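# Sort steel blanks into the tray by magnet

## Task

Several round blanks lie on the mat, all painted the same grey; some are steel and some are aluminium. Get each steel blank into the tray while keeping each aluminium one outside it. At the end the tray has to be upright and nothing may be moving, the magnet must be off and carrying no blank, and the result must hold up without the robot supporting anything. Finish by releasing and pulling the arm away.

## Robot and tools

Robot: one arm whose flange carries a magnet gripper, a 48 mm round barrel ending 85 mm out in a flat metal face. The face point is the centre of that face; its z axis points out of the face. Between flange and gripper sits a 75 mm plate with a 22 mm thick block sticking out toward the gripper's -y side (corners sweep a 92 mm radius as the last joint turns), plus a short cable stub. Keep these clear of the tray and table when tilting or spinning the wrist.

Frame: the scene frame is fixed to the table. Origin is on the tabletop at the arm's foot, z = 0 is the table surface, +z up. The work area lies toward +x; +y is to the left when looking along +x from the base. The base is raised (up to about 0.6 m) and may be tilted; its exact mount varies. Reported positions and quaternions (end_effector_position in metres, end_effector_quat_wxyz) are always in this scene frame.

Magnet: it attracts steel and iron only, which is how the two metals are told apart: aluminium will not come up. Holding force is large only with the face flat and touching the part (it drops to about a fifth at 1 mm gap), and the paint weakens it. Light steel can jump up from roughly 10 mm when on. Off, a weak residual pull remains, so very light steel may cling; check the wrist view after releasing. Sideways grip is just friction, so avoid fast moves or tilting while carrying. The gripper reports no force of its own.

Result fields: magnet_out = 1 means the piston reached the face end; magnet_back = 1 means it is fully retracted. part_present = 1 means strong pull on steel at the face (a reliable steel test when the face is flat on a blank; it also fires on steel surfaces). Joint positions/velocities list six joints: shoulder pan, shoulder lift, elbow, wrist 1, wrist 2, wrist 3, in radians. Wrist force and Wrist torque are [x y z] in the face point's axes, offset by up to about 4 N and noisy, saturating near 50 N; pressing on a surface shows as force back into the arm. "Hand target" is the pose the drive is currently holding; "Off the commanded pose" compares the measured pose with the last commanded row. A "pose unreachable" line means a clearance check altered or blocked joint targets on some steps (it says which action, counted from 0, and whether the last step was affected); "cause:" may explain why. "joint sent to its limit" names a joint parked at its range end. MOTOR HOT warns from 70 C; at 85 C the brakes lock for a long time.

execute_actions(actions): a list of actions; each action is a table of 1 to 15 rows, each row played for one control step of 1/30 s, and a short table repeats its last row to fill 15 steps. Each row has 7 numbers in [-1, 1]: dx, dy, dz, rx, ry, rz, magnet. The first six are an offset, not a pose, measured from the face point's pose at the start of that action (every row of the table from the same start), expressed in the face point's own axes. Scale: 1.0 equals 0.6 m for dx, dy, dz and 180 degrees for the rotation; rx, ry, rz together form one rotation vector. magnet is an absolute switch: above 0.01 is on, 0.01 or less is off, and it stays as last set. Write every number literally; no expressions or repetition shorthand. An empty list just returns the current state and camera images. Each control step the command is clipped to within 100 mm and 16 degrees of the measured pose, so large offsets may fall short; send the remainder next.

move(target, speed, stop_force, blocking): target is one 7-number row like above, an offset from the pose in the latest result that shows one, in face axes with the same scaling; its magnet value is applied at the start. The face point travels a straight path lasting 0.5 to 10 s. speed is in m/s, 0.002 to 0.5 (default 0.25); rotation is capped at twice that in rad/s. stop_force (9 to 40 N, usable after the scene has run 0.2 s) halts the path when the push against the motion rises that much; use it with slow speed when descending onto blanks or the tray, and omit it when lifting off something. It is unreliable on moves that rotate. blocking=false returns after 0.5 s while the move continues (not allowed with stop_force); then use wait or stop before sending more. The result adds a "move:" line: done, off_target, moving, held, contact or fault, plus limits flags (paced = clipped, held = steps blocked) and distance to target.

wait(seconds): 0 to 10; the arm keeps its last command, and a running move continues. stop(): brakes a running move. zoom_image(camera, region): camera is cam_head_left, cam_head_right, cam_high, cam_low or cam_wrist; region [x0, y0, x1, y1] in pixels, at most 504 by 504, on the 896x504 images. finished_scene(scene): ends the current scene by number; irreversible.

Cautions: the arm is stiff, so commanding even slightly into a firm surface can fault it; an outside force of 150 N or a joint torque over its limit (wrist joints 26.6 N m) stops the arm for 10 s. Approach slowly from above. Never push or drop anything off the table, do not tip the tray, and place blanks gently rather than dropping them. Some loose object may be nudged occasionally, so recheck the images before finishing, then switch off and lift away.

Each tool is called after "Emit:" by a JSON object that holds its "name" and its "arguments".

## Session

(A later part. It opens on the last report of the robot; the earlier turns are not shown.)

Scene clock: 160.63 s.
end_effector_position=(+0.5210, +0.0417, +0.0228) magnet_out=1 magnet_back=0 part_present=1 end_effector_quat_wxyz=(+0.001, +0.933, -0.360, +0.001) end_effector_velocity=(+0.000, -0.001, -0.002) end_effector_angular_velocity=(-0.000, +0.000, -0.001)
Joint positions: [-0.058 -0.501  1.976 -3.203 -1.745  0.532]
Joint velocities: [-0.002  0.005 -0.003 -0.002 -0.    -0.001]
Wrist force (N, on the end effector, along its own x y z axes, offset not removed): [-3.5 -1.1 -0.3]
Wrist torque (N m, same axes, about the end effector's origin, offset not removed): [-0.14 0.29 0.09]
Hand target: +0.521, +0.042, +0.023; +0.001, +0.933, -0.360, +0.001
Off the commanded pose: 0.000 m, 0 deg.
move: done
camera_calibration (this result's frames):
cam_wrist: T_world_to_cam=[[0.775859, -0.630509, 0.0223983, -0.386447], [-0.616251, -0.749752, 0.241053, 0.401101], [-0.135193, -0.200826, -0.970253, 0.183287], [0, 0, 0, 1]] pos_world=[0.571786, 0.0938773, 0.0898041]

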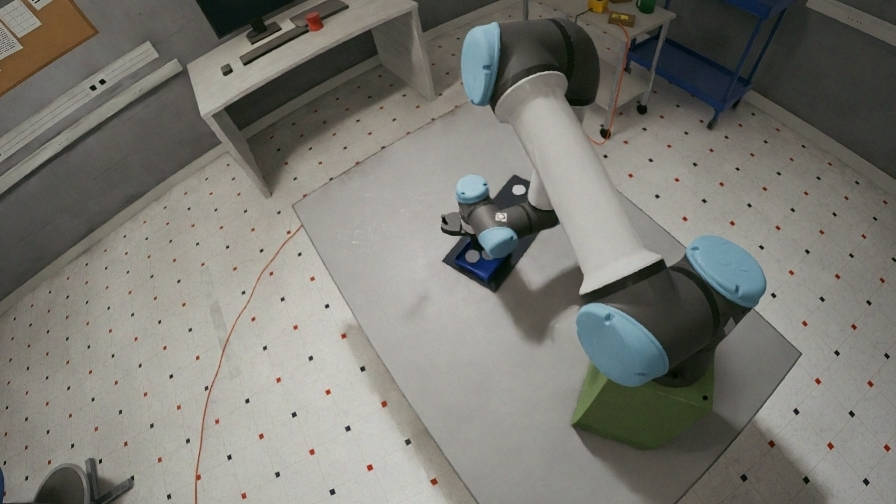

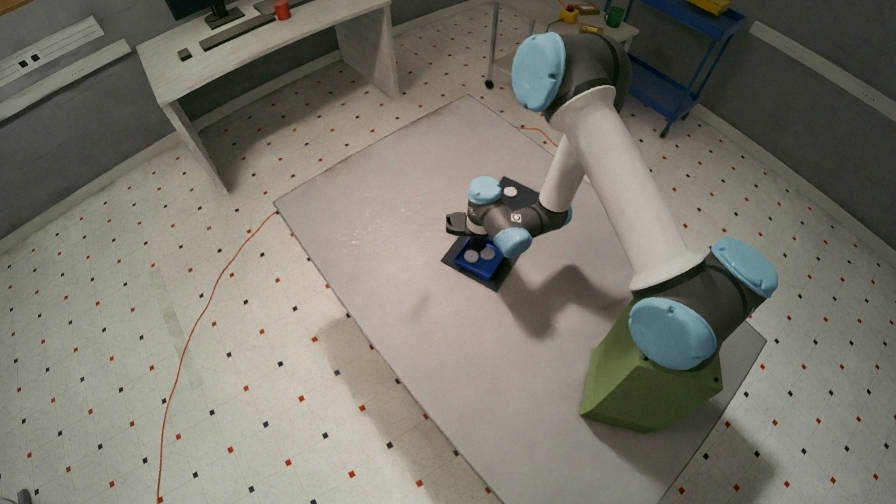

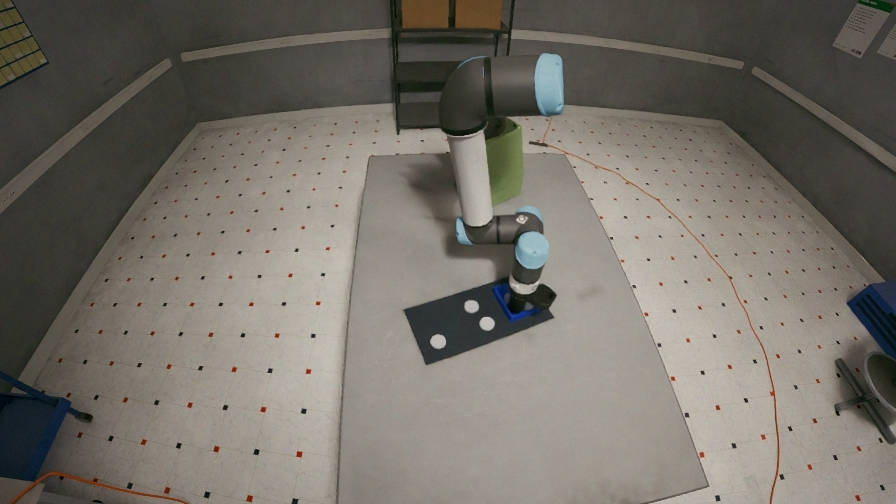

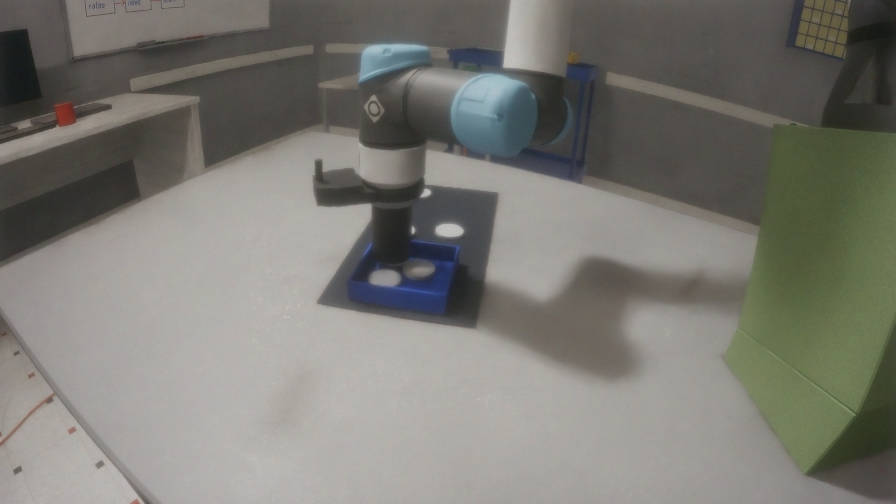

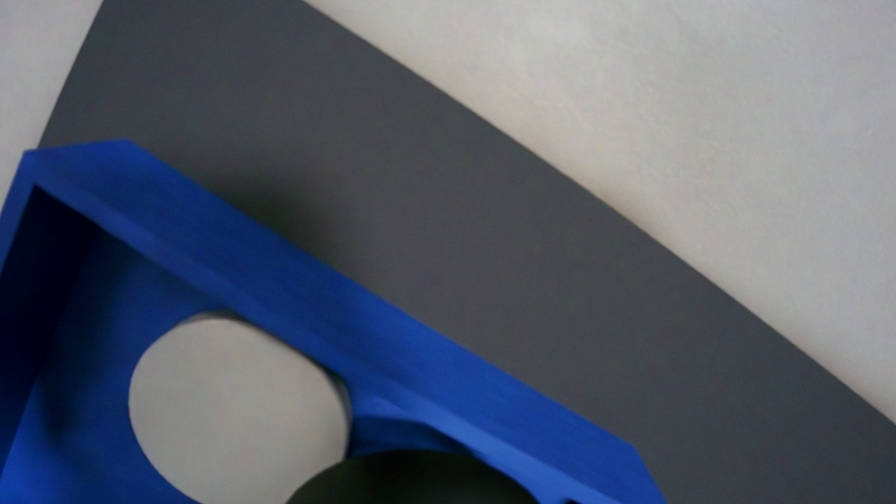

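Emit:
{"name": "execute_actions", "arguments": {"actions": [[[0,0,0,0,0,0,0]],[[0,0,-0.027,0,0,0,0],[0,0,-0.027,0,0,0,0],[0,0,-0.052,0,0,0,0]]]}}

Emit:
{"name": "move", "arguments": {"target": [0.350,0.173,0.043,0,0,0,0], "speed": 0.3}}

Scene clock: 164.90 s.
end_effector_position=(+0.5210, +0.0418, +0.0533) magnet_out=0 magnet_back=1 part_present=0 end_effector_quat_wxyz=(+0.001, +0.933, -0.360, +0.001) end_effector_velocity=(+0.000, -0.000, +0.007) end_effector_angular_velocity=(-0.000, -0.000, -0.000)
Joint positions: [-0.048 -0.578  2.018 -3.166 -1.747  0.543]
Joint velocities: [ 0.002 -0.017  0.008  0.009 -0.001  0.002]
Wrist force (N, on the end effector, along its own x y z axes, offset not removed): [-3.1 -1.2 0.9]
Wrist torque (N m, same axes, about the end effector's origin, offset not removed): [-0.17 0.25 0.11]
Hand target: +0.521, +0.042, +0.054; +0.001, +0.933, -0.360, +0.001
Off the commanded pose: 0.001 m, 0 deg.
Step readings (end_effector_position; steps 1 to 15: 1st action; 16 to 30: 2nd action):
0: (+0.5210, +0.0417, +0.0226)
1: (+0.5210, +0.0417, +0.0226)
2: (+0.5210, +0.0417, +0.0226)
4: (+0.5210, +0.0417, +0.0226)
8: (+0.5210, +0.0417, +0.0227)
15: (+0.5210, +0.0417, +0.0228)
16: (+0.5210, +0.0417, +0.0228)
17: (+0.5206, +0.0418, +0.0238)
19: (+0.5205, +0.0420, +0.0312)
23: (+0.5210, +0.0419, +0.0472)
30: end_effector_position above
camera_calibration (this result's frames):
cam_wrist: T_world_to_cam=[[0.775843, -0.630527, 0.0224504, -0.387072], [-0.616287, -0.749739, 0.241001, 0.393816], [-0.135126, -0.200815, -0.970265, 0.212928], [0, 0, 0, 1]] pos_world=[0.571782, 0.0939592, 0.120376]

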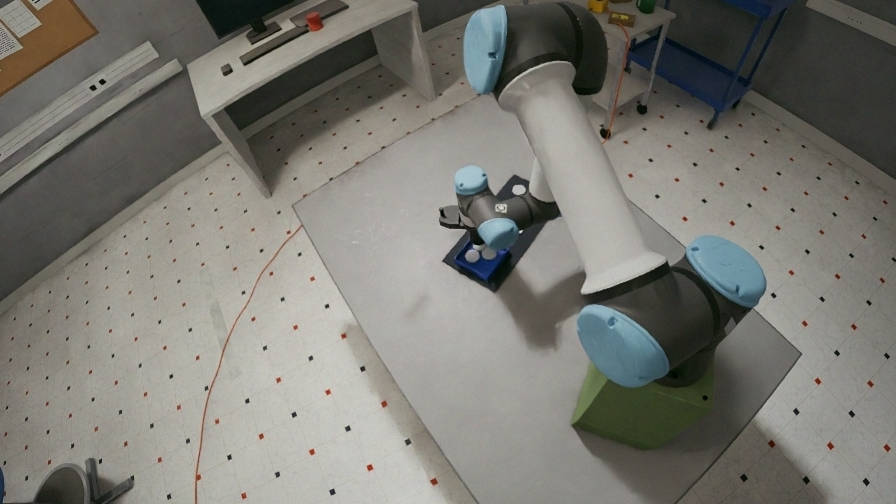

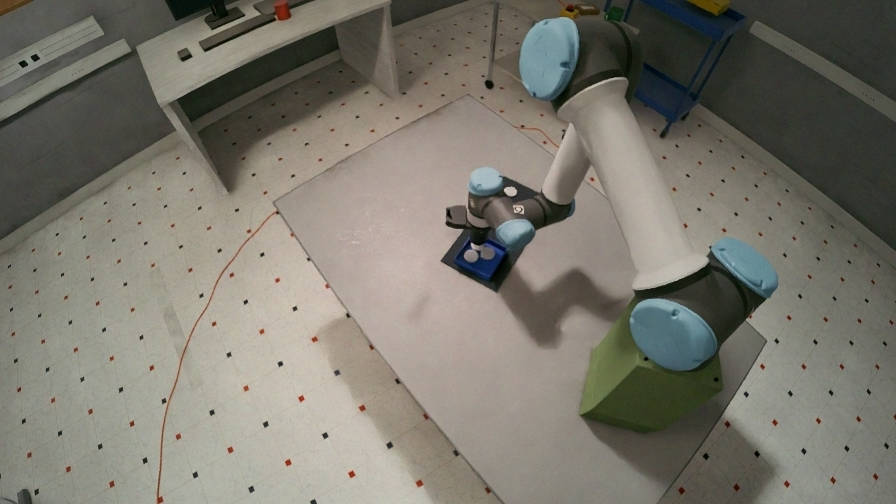

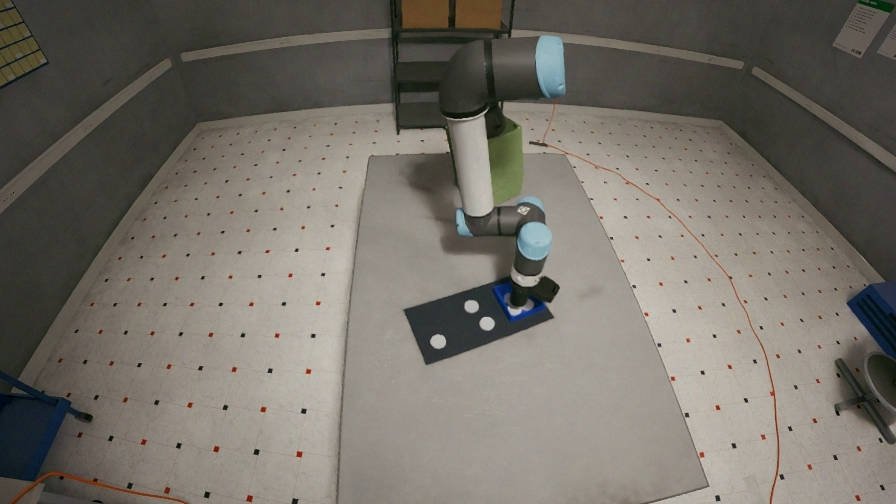

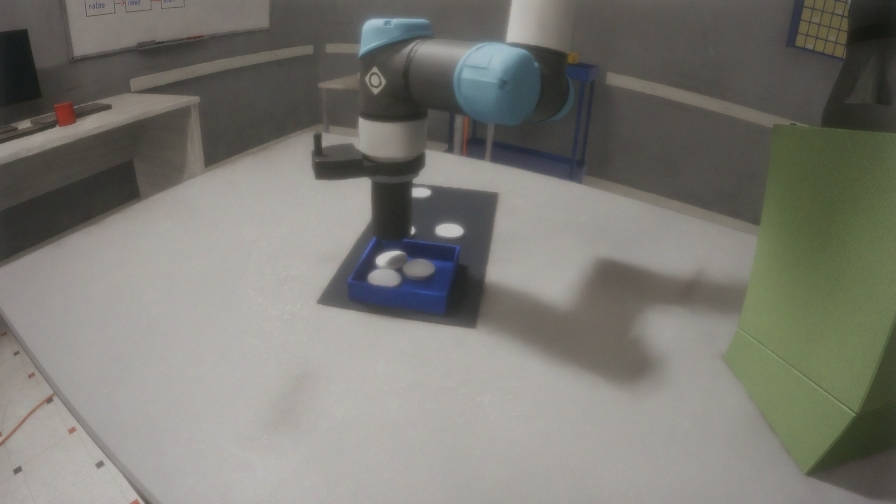

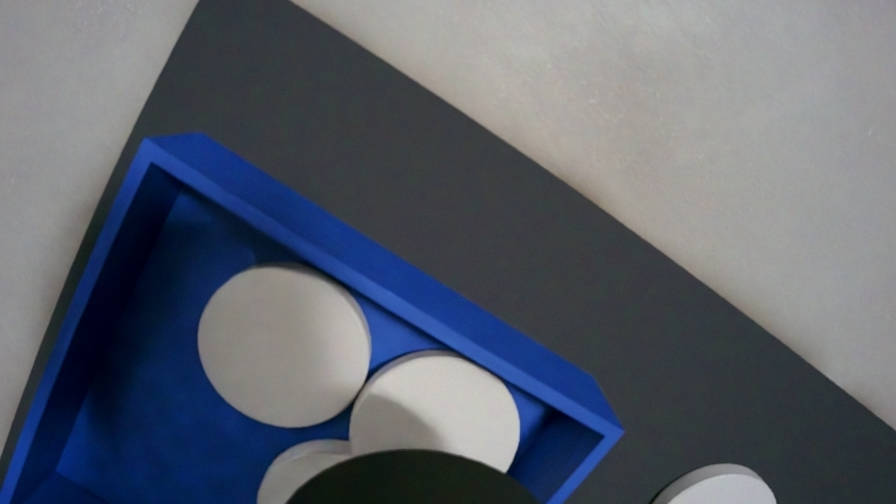

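Scene clock: 166.33 s.
end_effector_position=(+0.6066, -0.1763, +0.0283) magnet_out=0 magnet_back=1 part_present=0 end_effector_quat_wxyz=(+0.001, +0.933, -0.359, +0.001) end_effector_velocity=(+0.001, -0.002, -0.000) end_effector_angular_velocity=(-0.001, +0.001, -0.000)
Joint positions: [-0.364 -0.56   1.711 -2.925 -1.691  0.228]
Joint velocities: [-0.001  0.002 -0.006  0.004 -0.001 -0.001]
Wrist force (N, on the end effector, along its own x y z axes, offset not removed): [-2.1 -0.4 0.0]
Wrist torque (N m, same axes, about the end effector's origin, offset not removed): [-0.09 0.17 0.06]
Hand target: +0.607, -0.176, +0.028; +0.001, +0.933, -0.359, +0.001
Off the commanded pose: 0.000 m, 0 deg.
move: done
camera_calibration (this result's frames):
cam_wrist: T_world_to_cam=[[0.775933, -0.630395, 0.0230453, -0.590566], [-0.616193, -0.74962, 0.241613, 0.289069], [-0.135037, -0.201676, -0.970099, 0.15617], [0, 0, 0, 1]] pos_world=[0.657451, -0.124102, 0.0952666]

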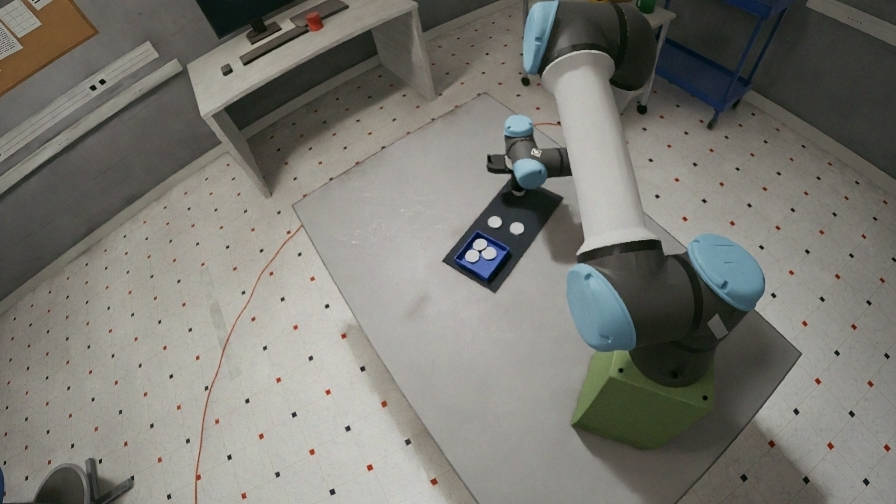

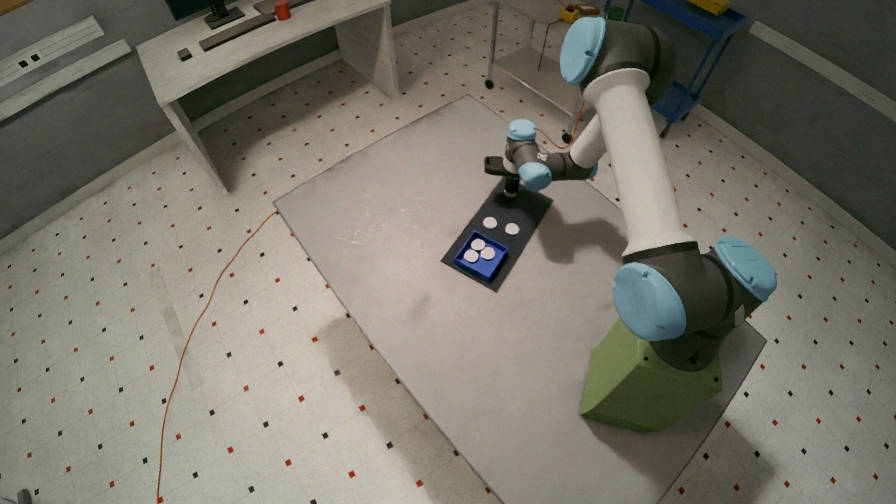

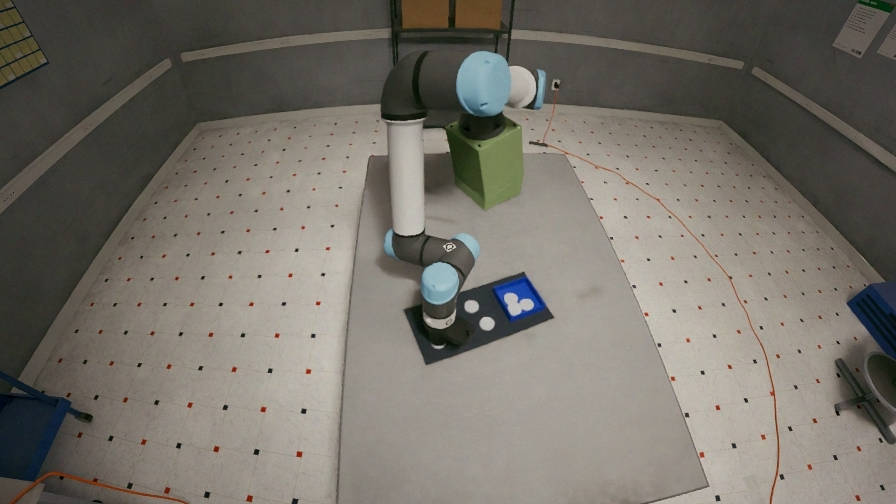

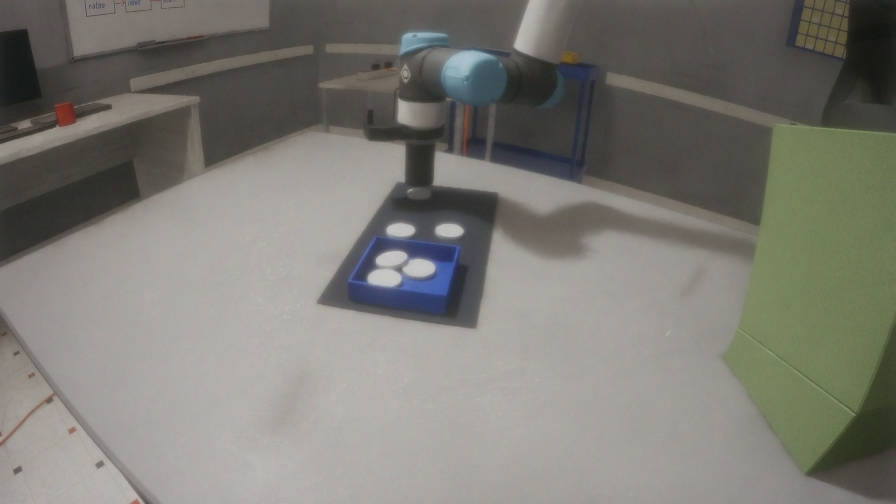

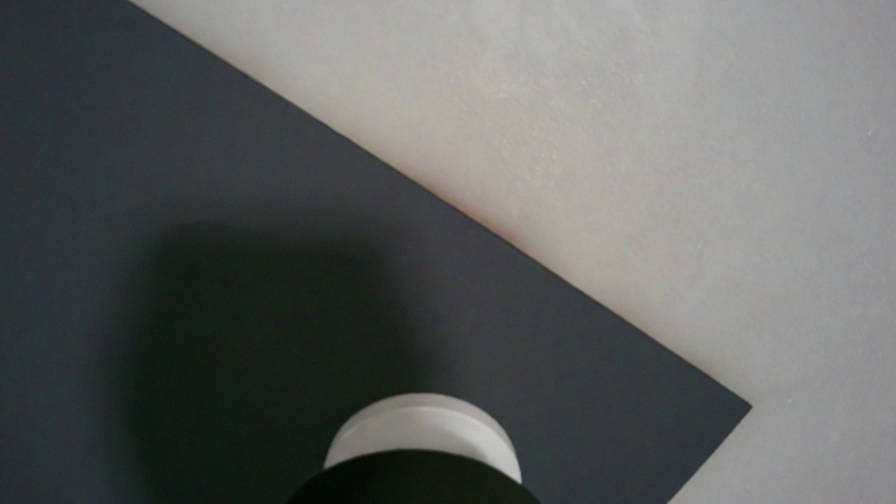

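Third rests slightly overlapped, inside. Test D.

Emit:
{"name": "execute_actions", "arguments": {"actions": [[[0,0,0.013,0,0,0,0],[0,0,0.027,0,0,0,0]],[[0,0,0,0,0,0,1]],[[0,0,-0.027,0,0,0,1]]]}}

Scene clock: 170.00 s.
end_effector_position=(+0.6066, -0.1764, +0.0282) magnet_out=1 magnet_back=0 part_present=0 end_effector_quat_wxyz=(+0.001, +0.933, -0.359, +0.001) end_effector_velocity=(+0.000, +0.000, +0.002) end_effector_angular_velocity=(+0.002, -0.001, -0.000)
Joint positions: [-0.364 -0.56   1.711 -2.925 -1.691  0.228]
Joint velocities: [ 0.    -0.005  0.003  0.002  0.003  0.   ]
Wrist force (N, on the end effector, along its own x y z axes, offset not removed): [-4.1 -0.9 -0.1]
Wrist torque (N m, same axes, about the end effector's origin, offset not removed): [-0.22 0.30 0.05]
Hand target: +0.607, -0.176, +0.028; +0.001, +0.933, -0.359, +0.001
Off the commanded pose: 0.000 m, 0 deg.
Step readings (end_effector_position; steps 1 to 15: 1st action; 16 to 30: 2nd action; 31 to 45: 3rd action):
0: (+0.6067, -0.1765, +0.0282)
1: (+0.6067, -0.1765, +0.0282)
2: (+0.6068, -0.1765, +0.0275)
4: (+0.6066, -0.1765, +0.0220)
8: (+0.6064, -0.1763, +0.0146)
15: (+0.6066, -0.1764, +0.0123)
16: (+0.6066, -0.1764, +0.0122)
17: (+0.6066, -0.1764, +0.0122)
19: (+0.6066, -0.1764, +0.0122)
23: (+0.6066, -0.1764, +0.0122)
30: (+0.6066, -0.1764, +0.0122)
31: (+0.6067, -0.1764, +0.0123)
32: (+0.6065, -0.1763, +0.0133)
34: (+0.6066, -0.1764, +0.0198)
38: (+0.6067, -0.1764, +0.0262)
45: end_effector_position above
camera_calibration (this result's frames):
cam_wrist: T_world_to_cam=[[0.77591, -0.630421, 0.0230786, -0.590573], [-0.616225, -0.749593, 0.241613, 0.289082], [-0.135018, -0.201692, -0.970098, 0.156117], [0, 0, 0, 1]] pos_world=[0.65745, -0.124128, 0.0952327]

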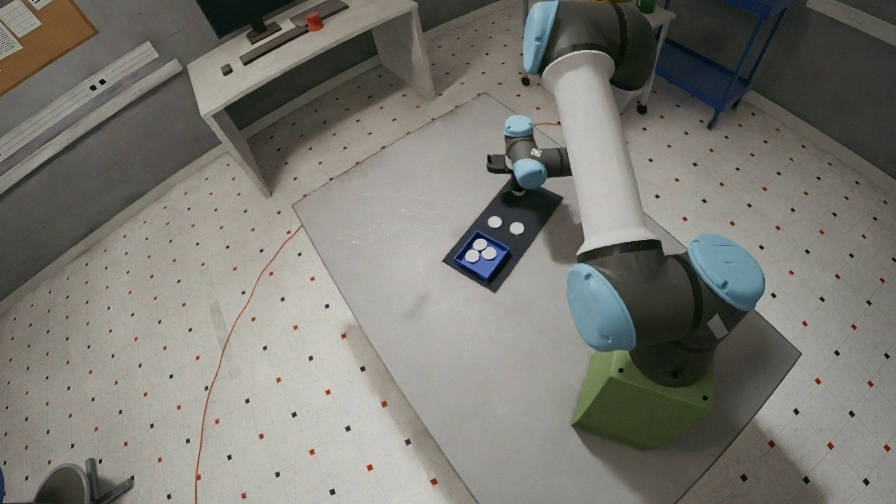

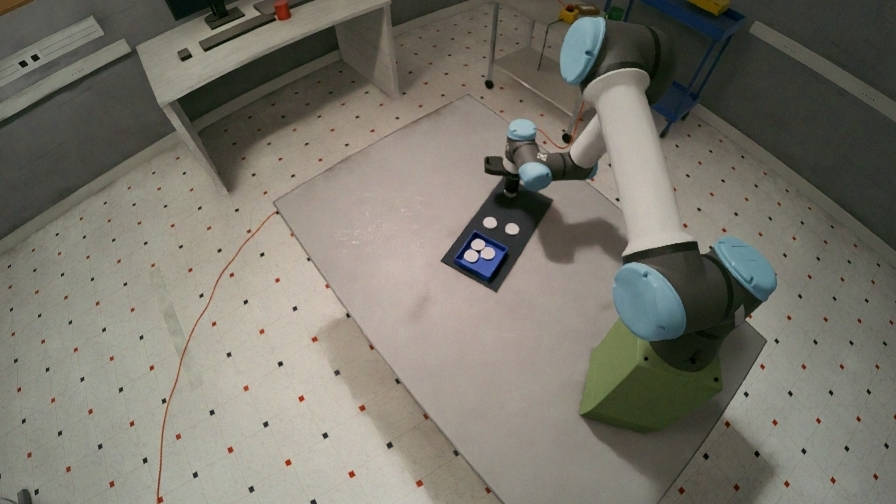

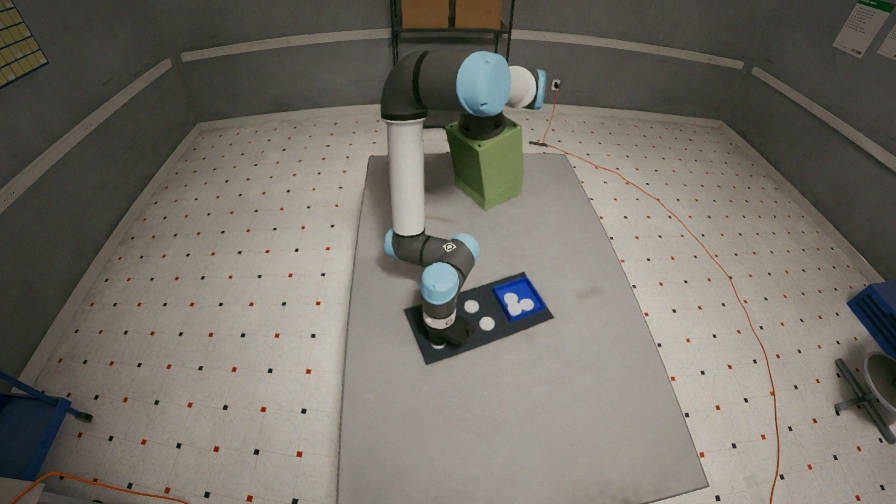

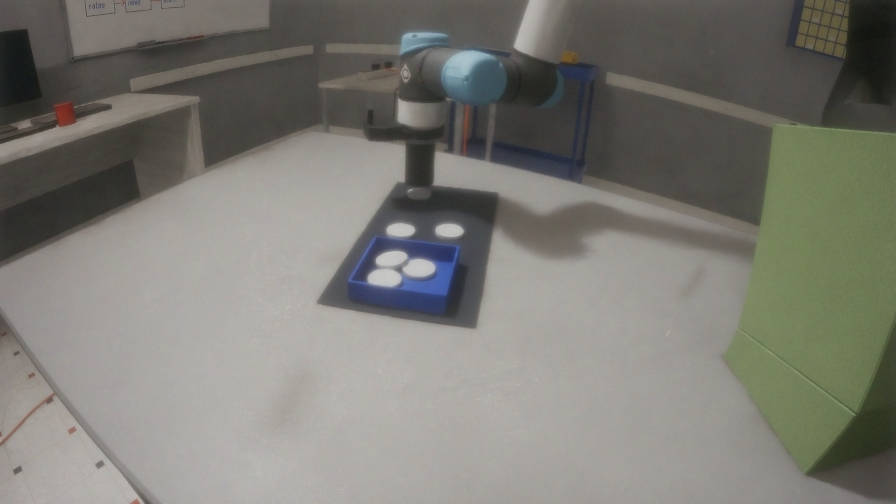

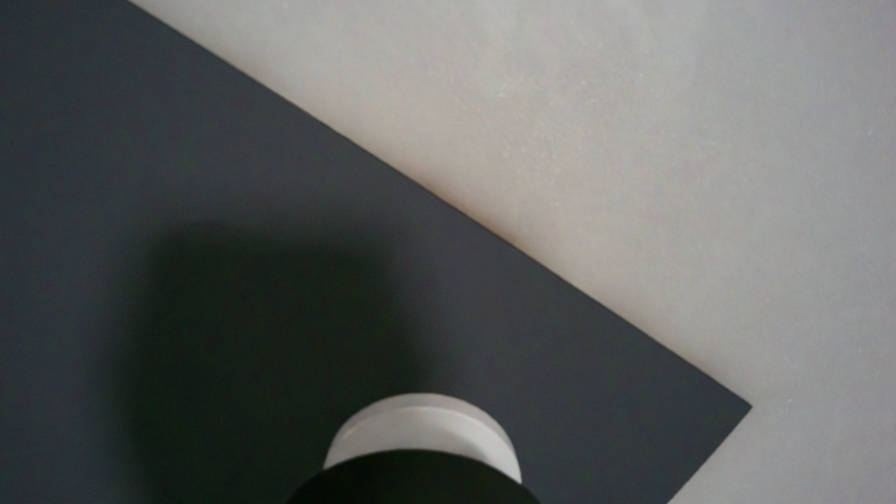

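Aluminium. Clear and finish.

Emit:
{"name": "move", "arguments": {"target": [0,0,-0.15,0,0,0,0]}}

Emit:
{"name": "finished_scene", "arguments": {"scene": 1}}

Scene clock: 173.33 s.
end_effector_position=(+0.6066, -0.1760, +0.1181) magnet_out=0 magnet_back=1 part_present=0 end_effector_quat_wxyz=(+0.001, +0.933, -0.359, +0.001) end_effector_velocity=(-0.000, -0.001, +0.002) end_effector_angular_velocity=(-0.000, -0.000, -0.001)
Joint positions: [-0.346 -0.763  1.807 -2.814 -1.694  0.245]
Joint velocities: [-0.    -0.004  0.001  0.003 -0.     0.   ]
Wrist force (N, on the end effector, along its own x y z axes, offset not removed): [-3.3 -0.8 -0.5]
Wrist torque (N m, same axes, about the end effector's origin, offset not removed): [-0.11 0.26 0.12]
Hand target: +0.607, -0.176, +0.118; +0.001, +0.933, -0.359, +0.001
Off the commanded pose: 0.000 m, 0 deg.
move: done
camera_calibration (this result's frames):
cam_wrist: T_world_to_cam=[[0.775906, -0.630428, 0.0230324, -0.592402], [-0.616227, -0.749602, 0.24158, 0.267591], [-0.135034, -0.201637, -0.970108, 0.243353], [0, 0, 0, 1]] pos_world=[0.657406, -0.123811, 0.185078]

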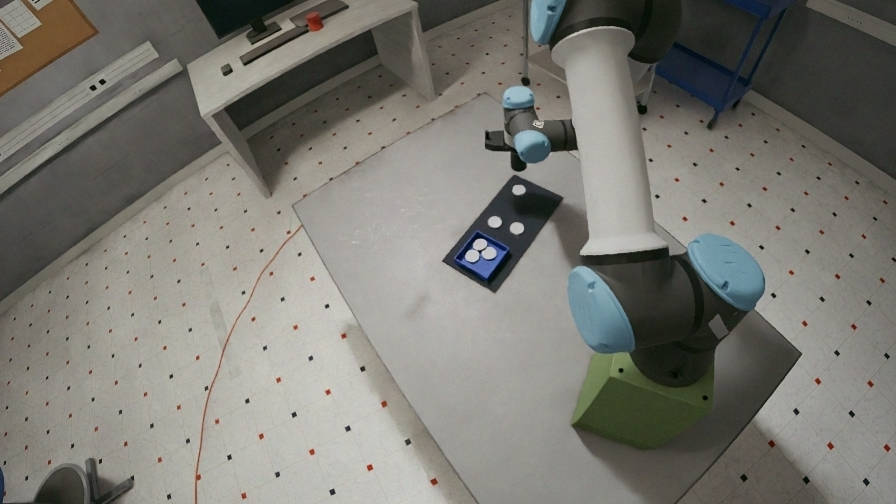

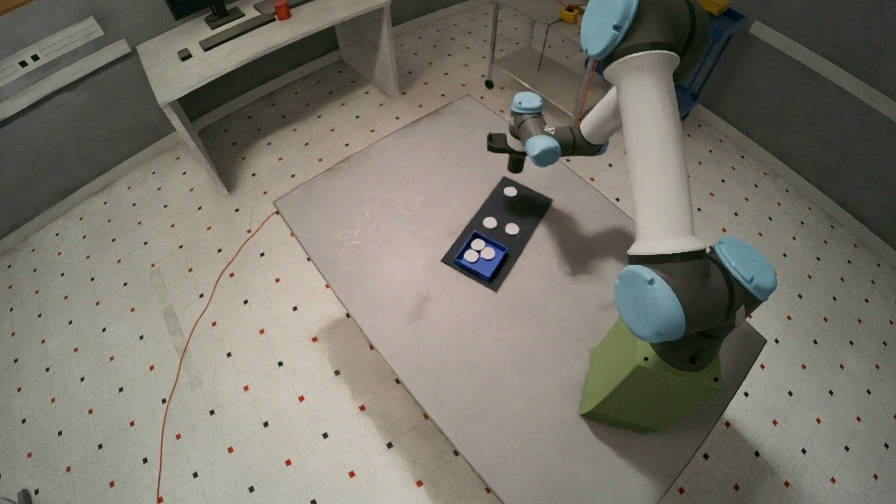

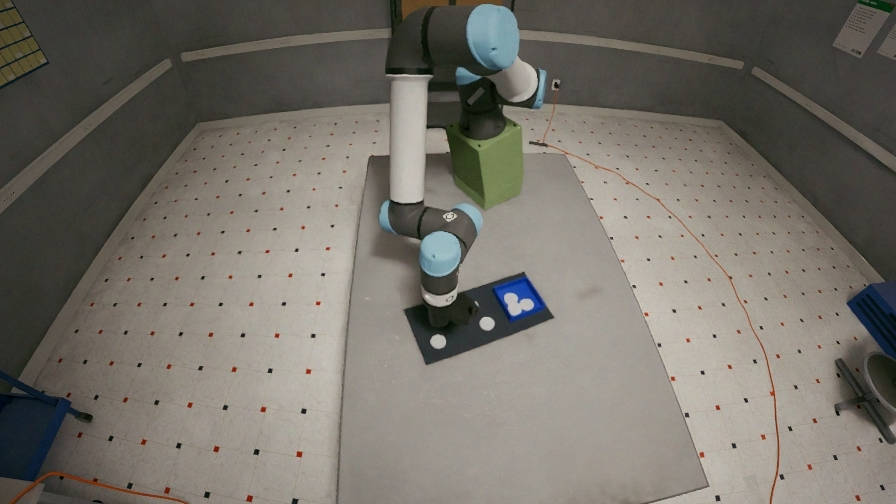

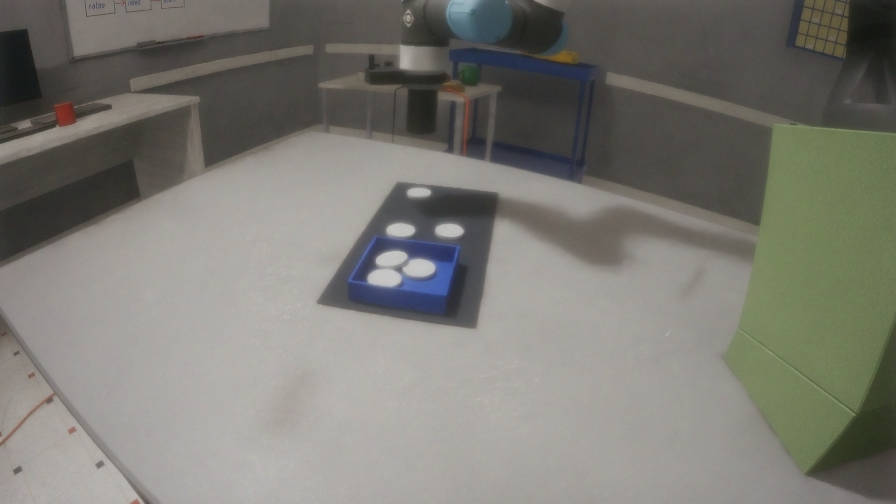

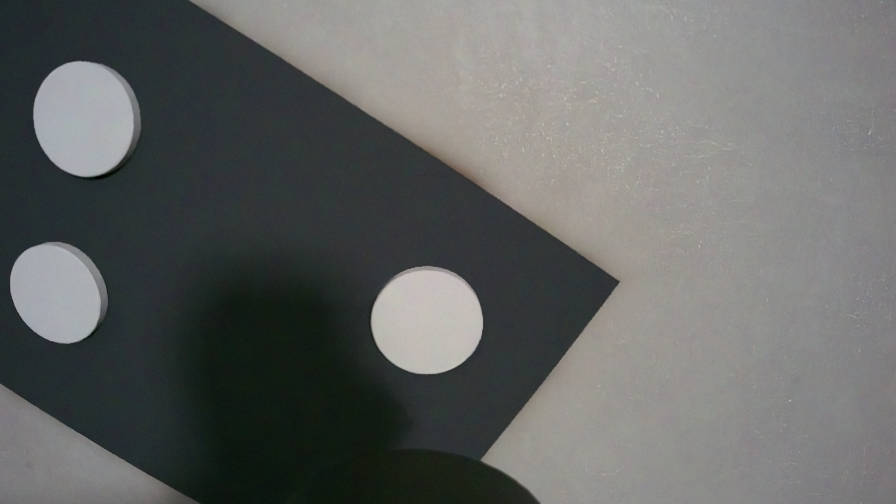

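The scene is finished: the task was done.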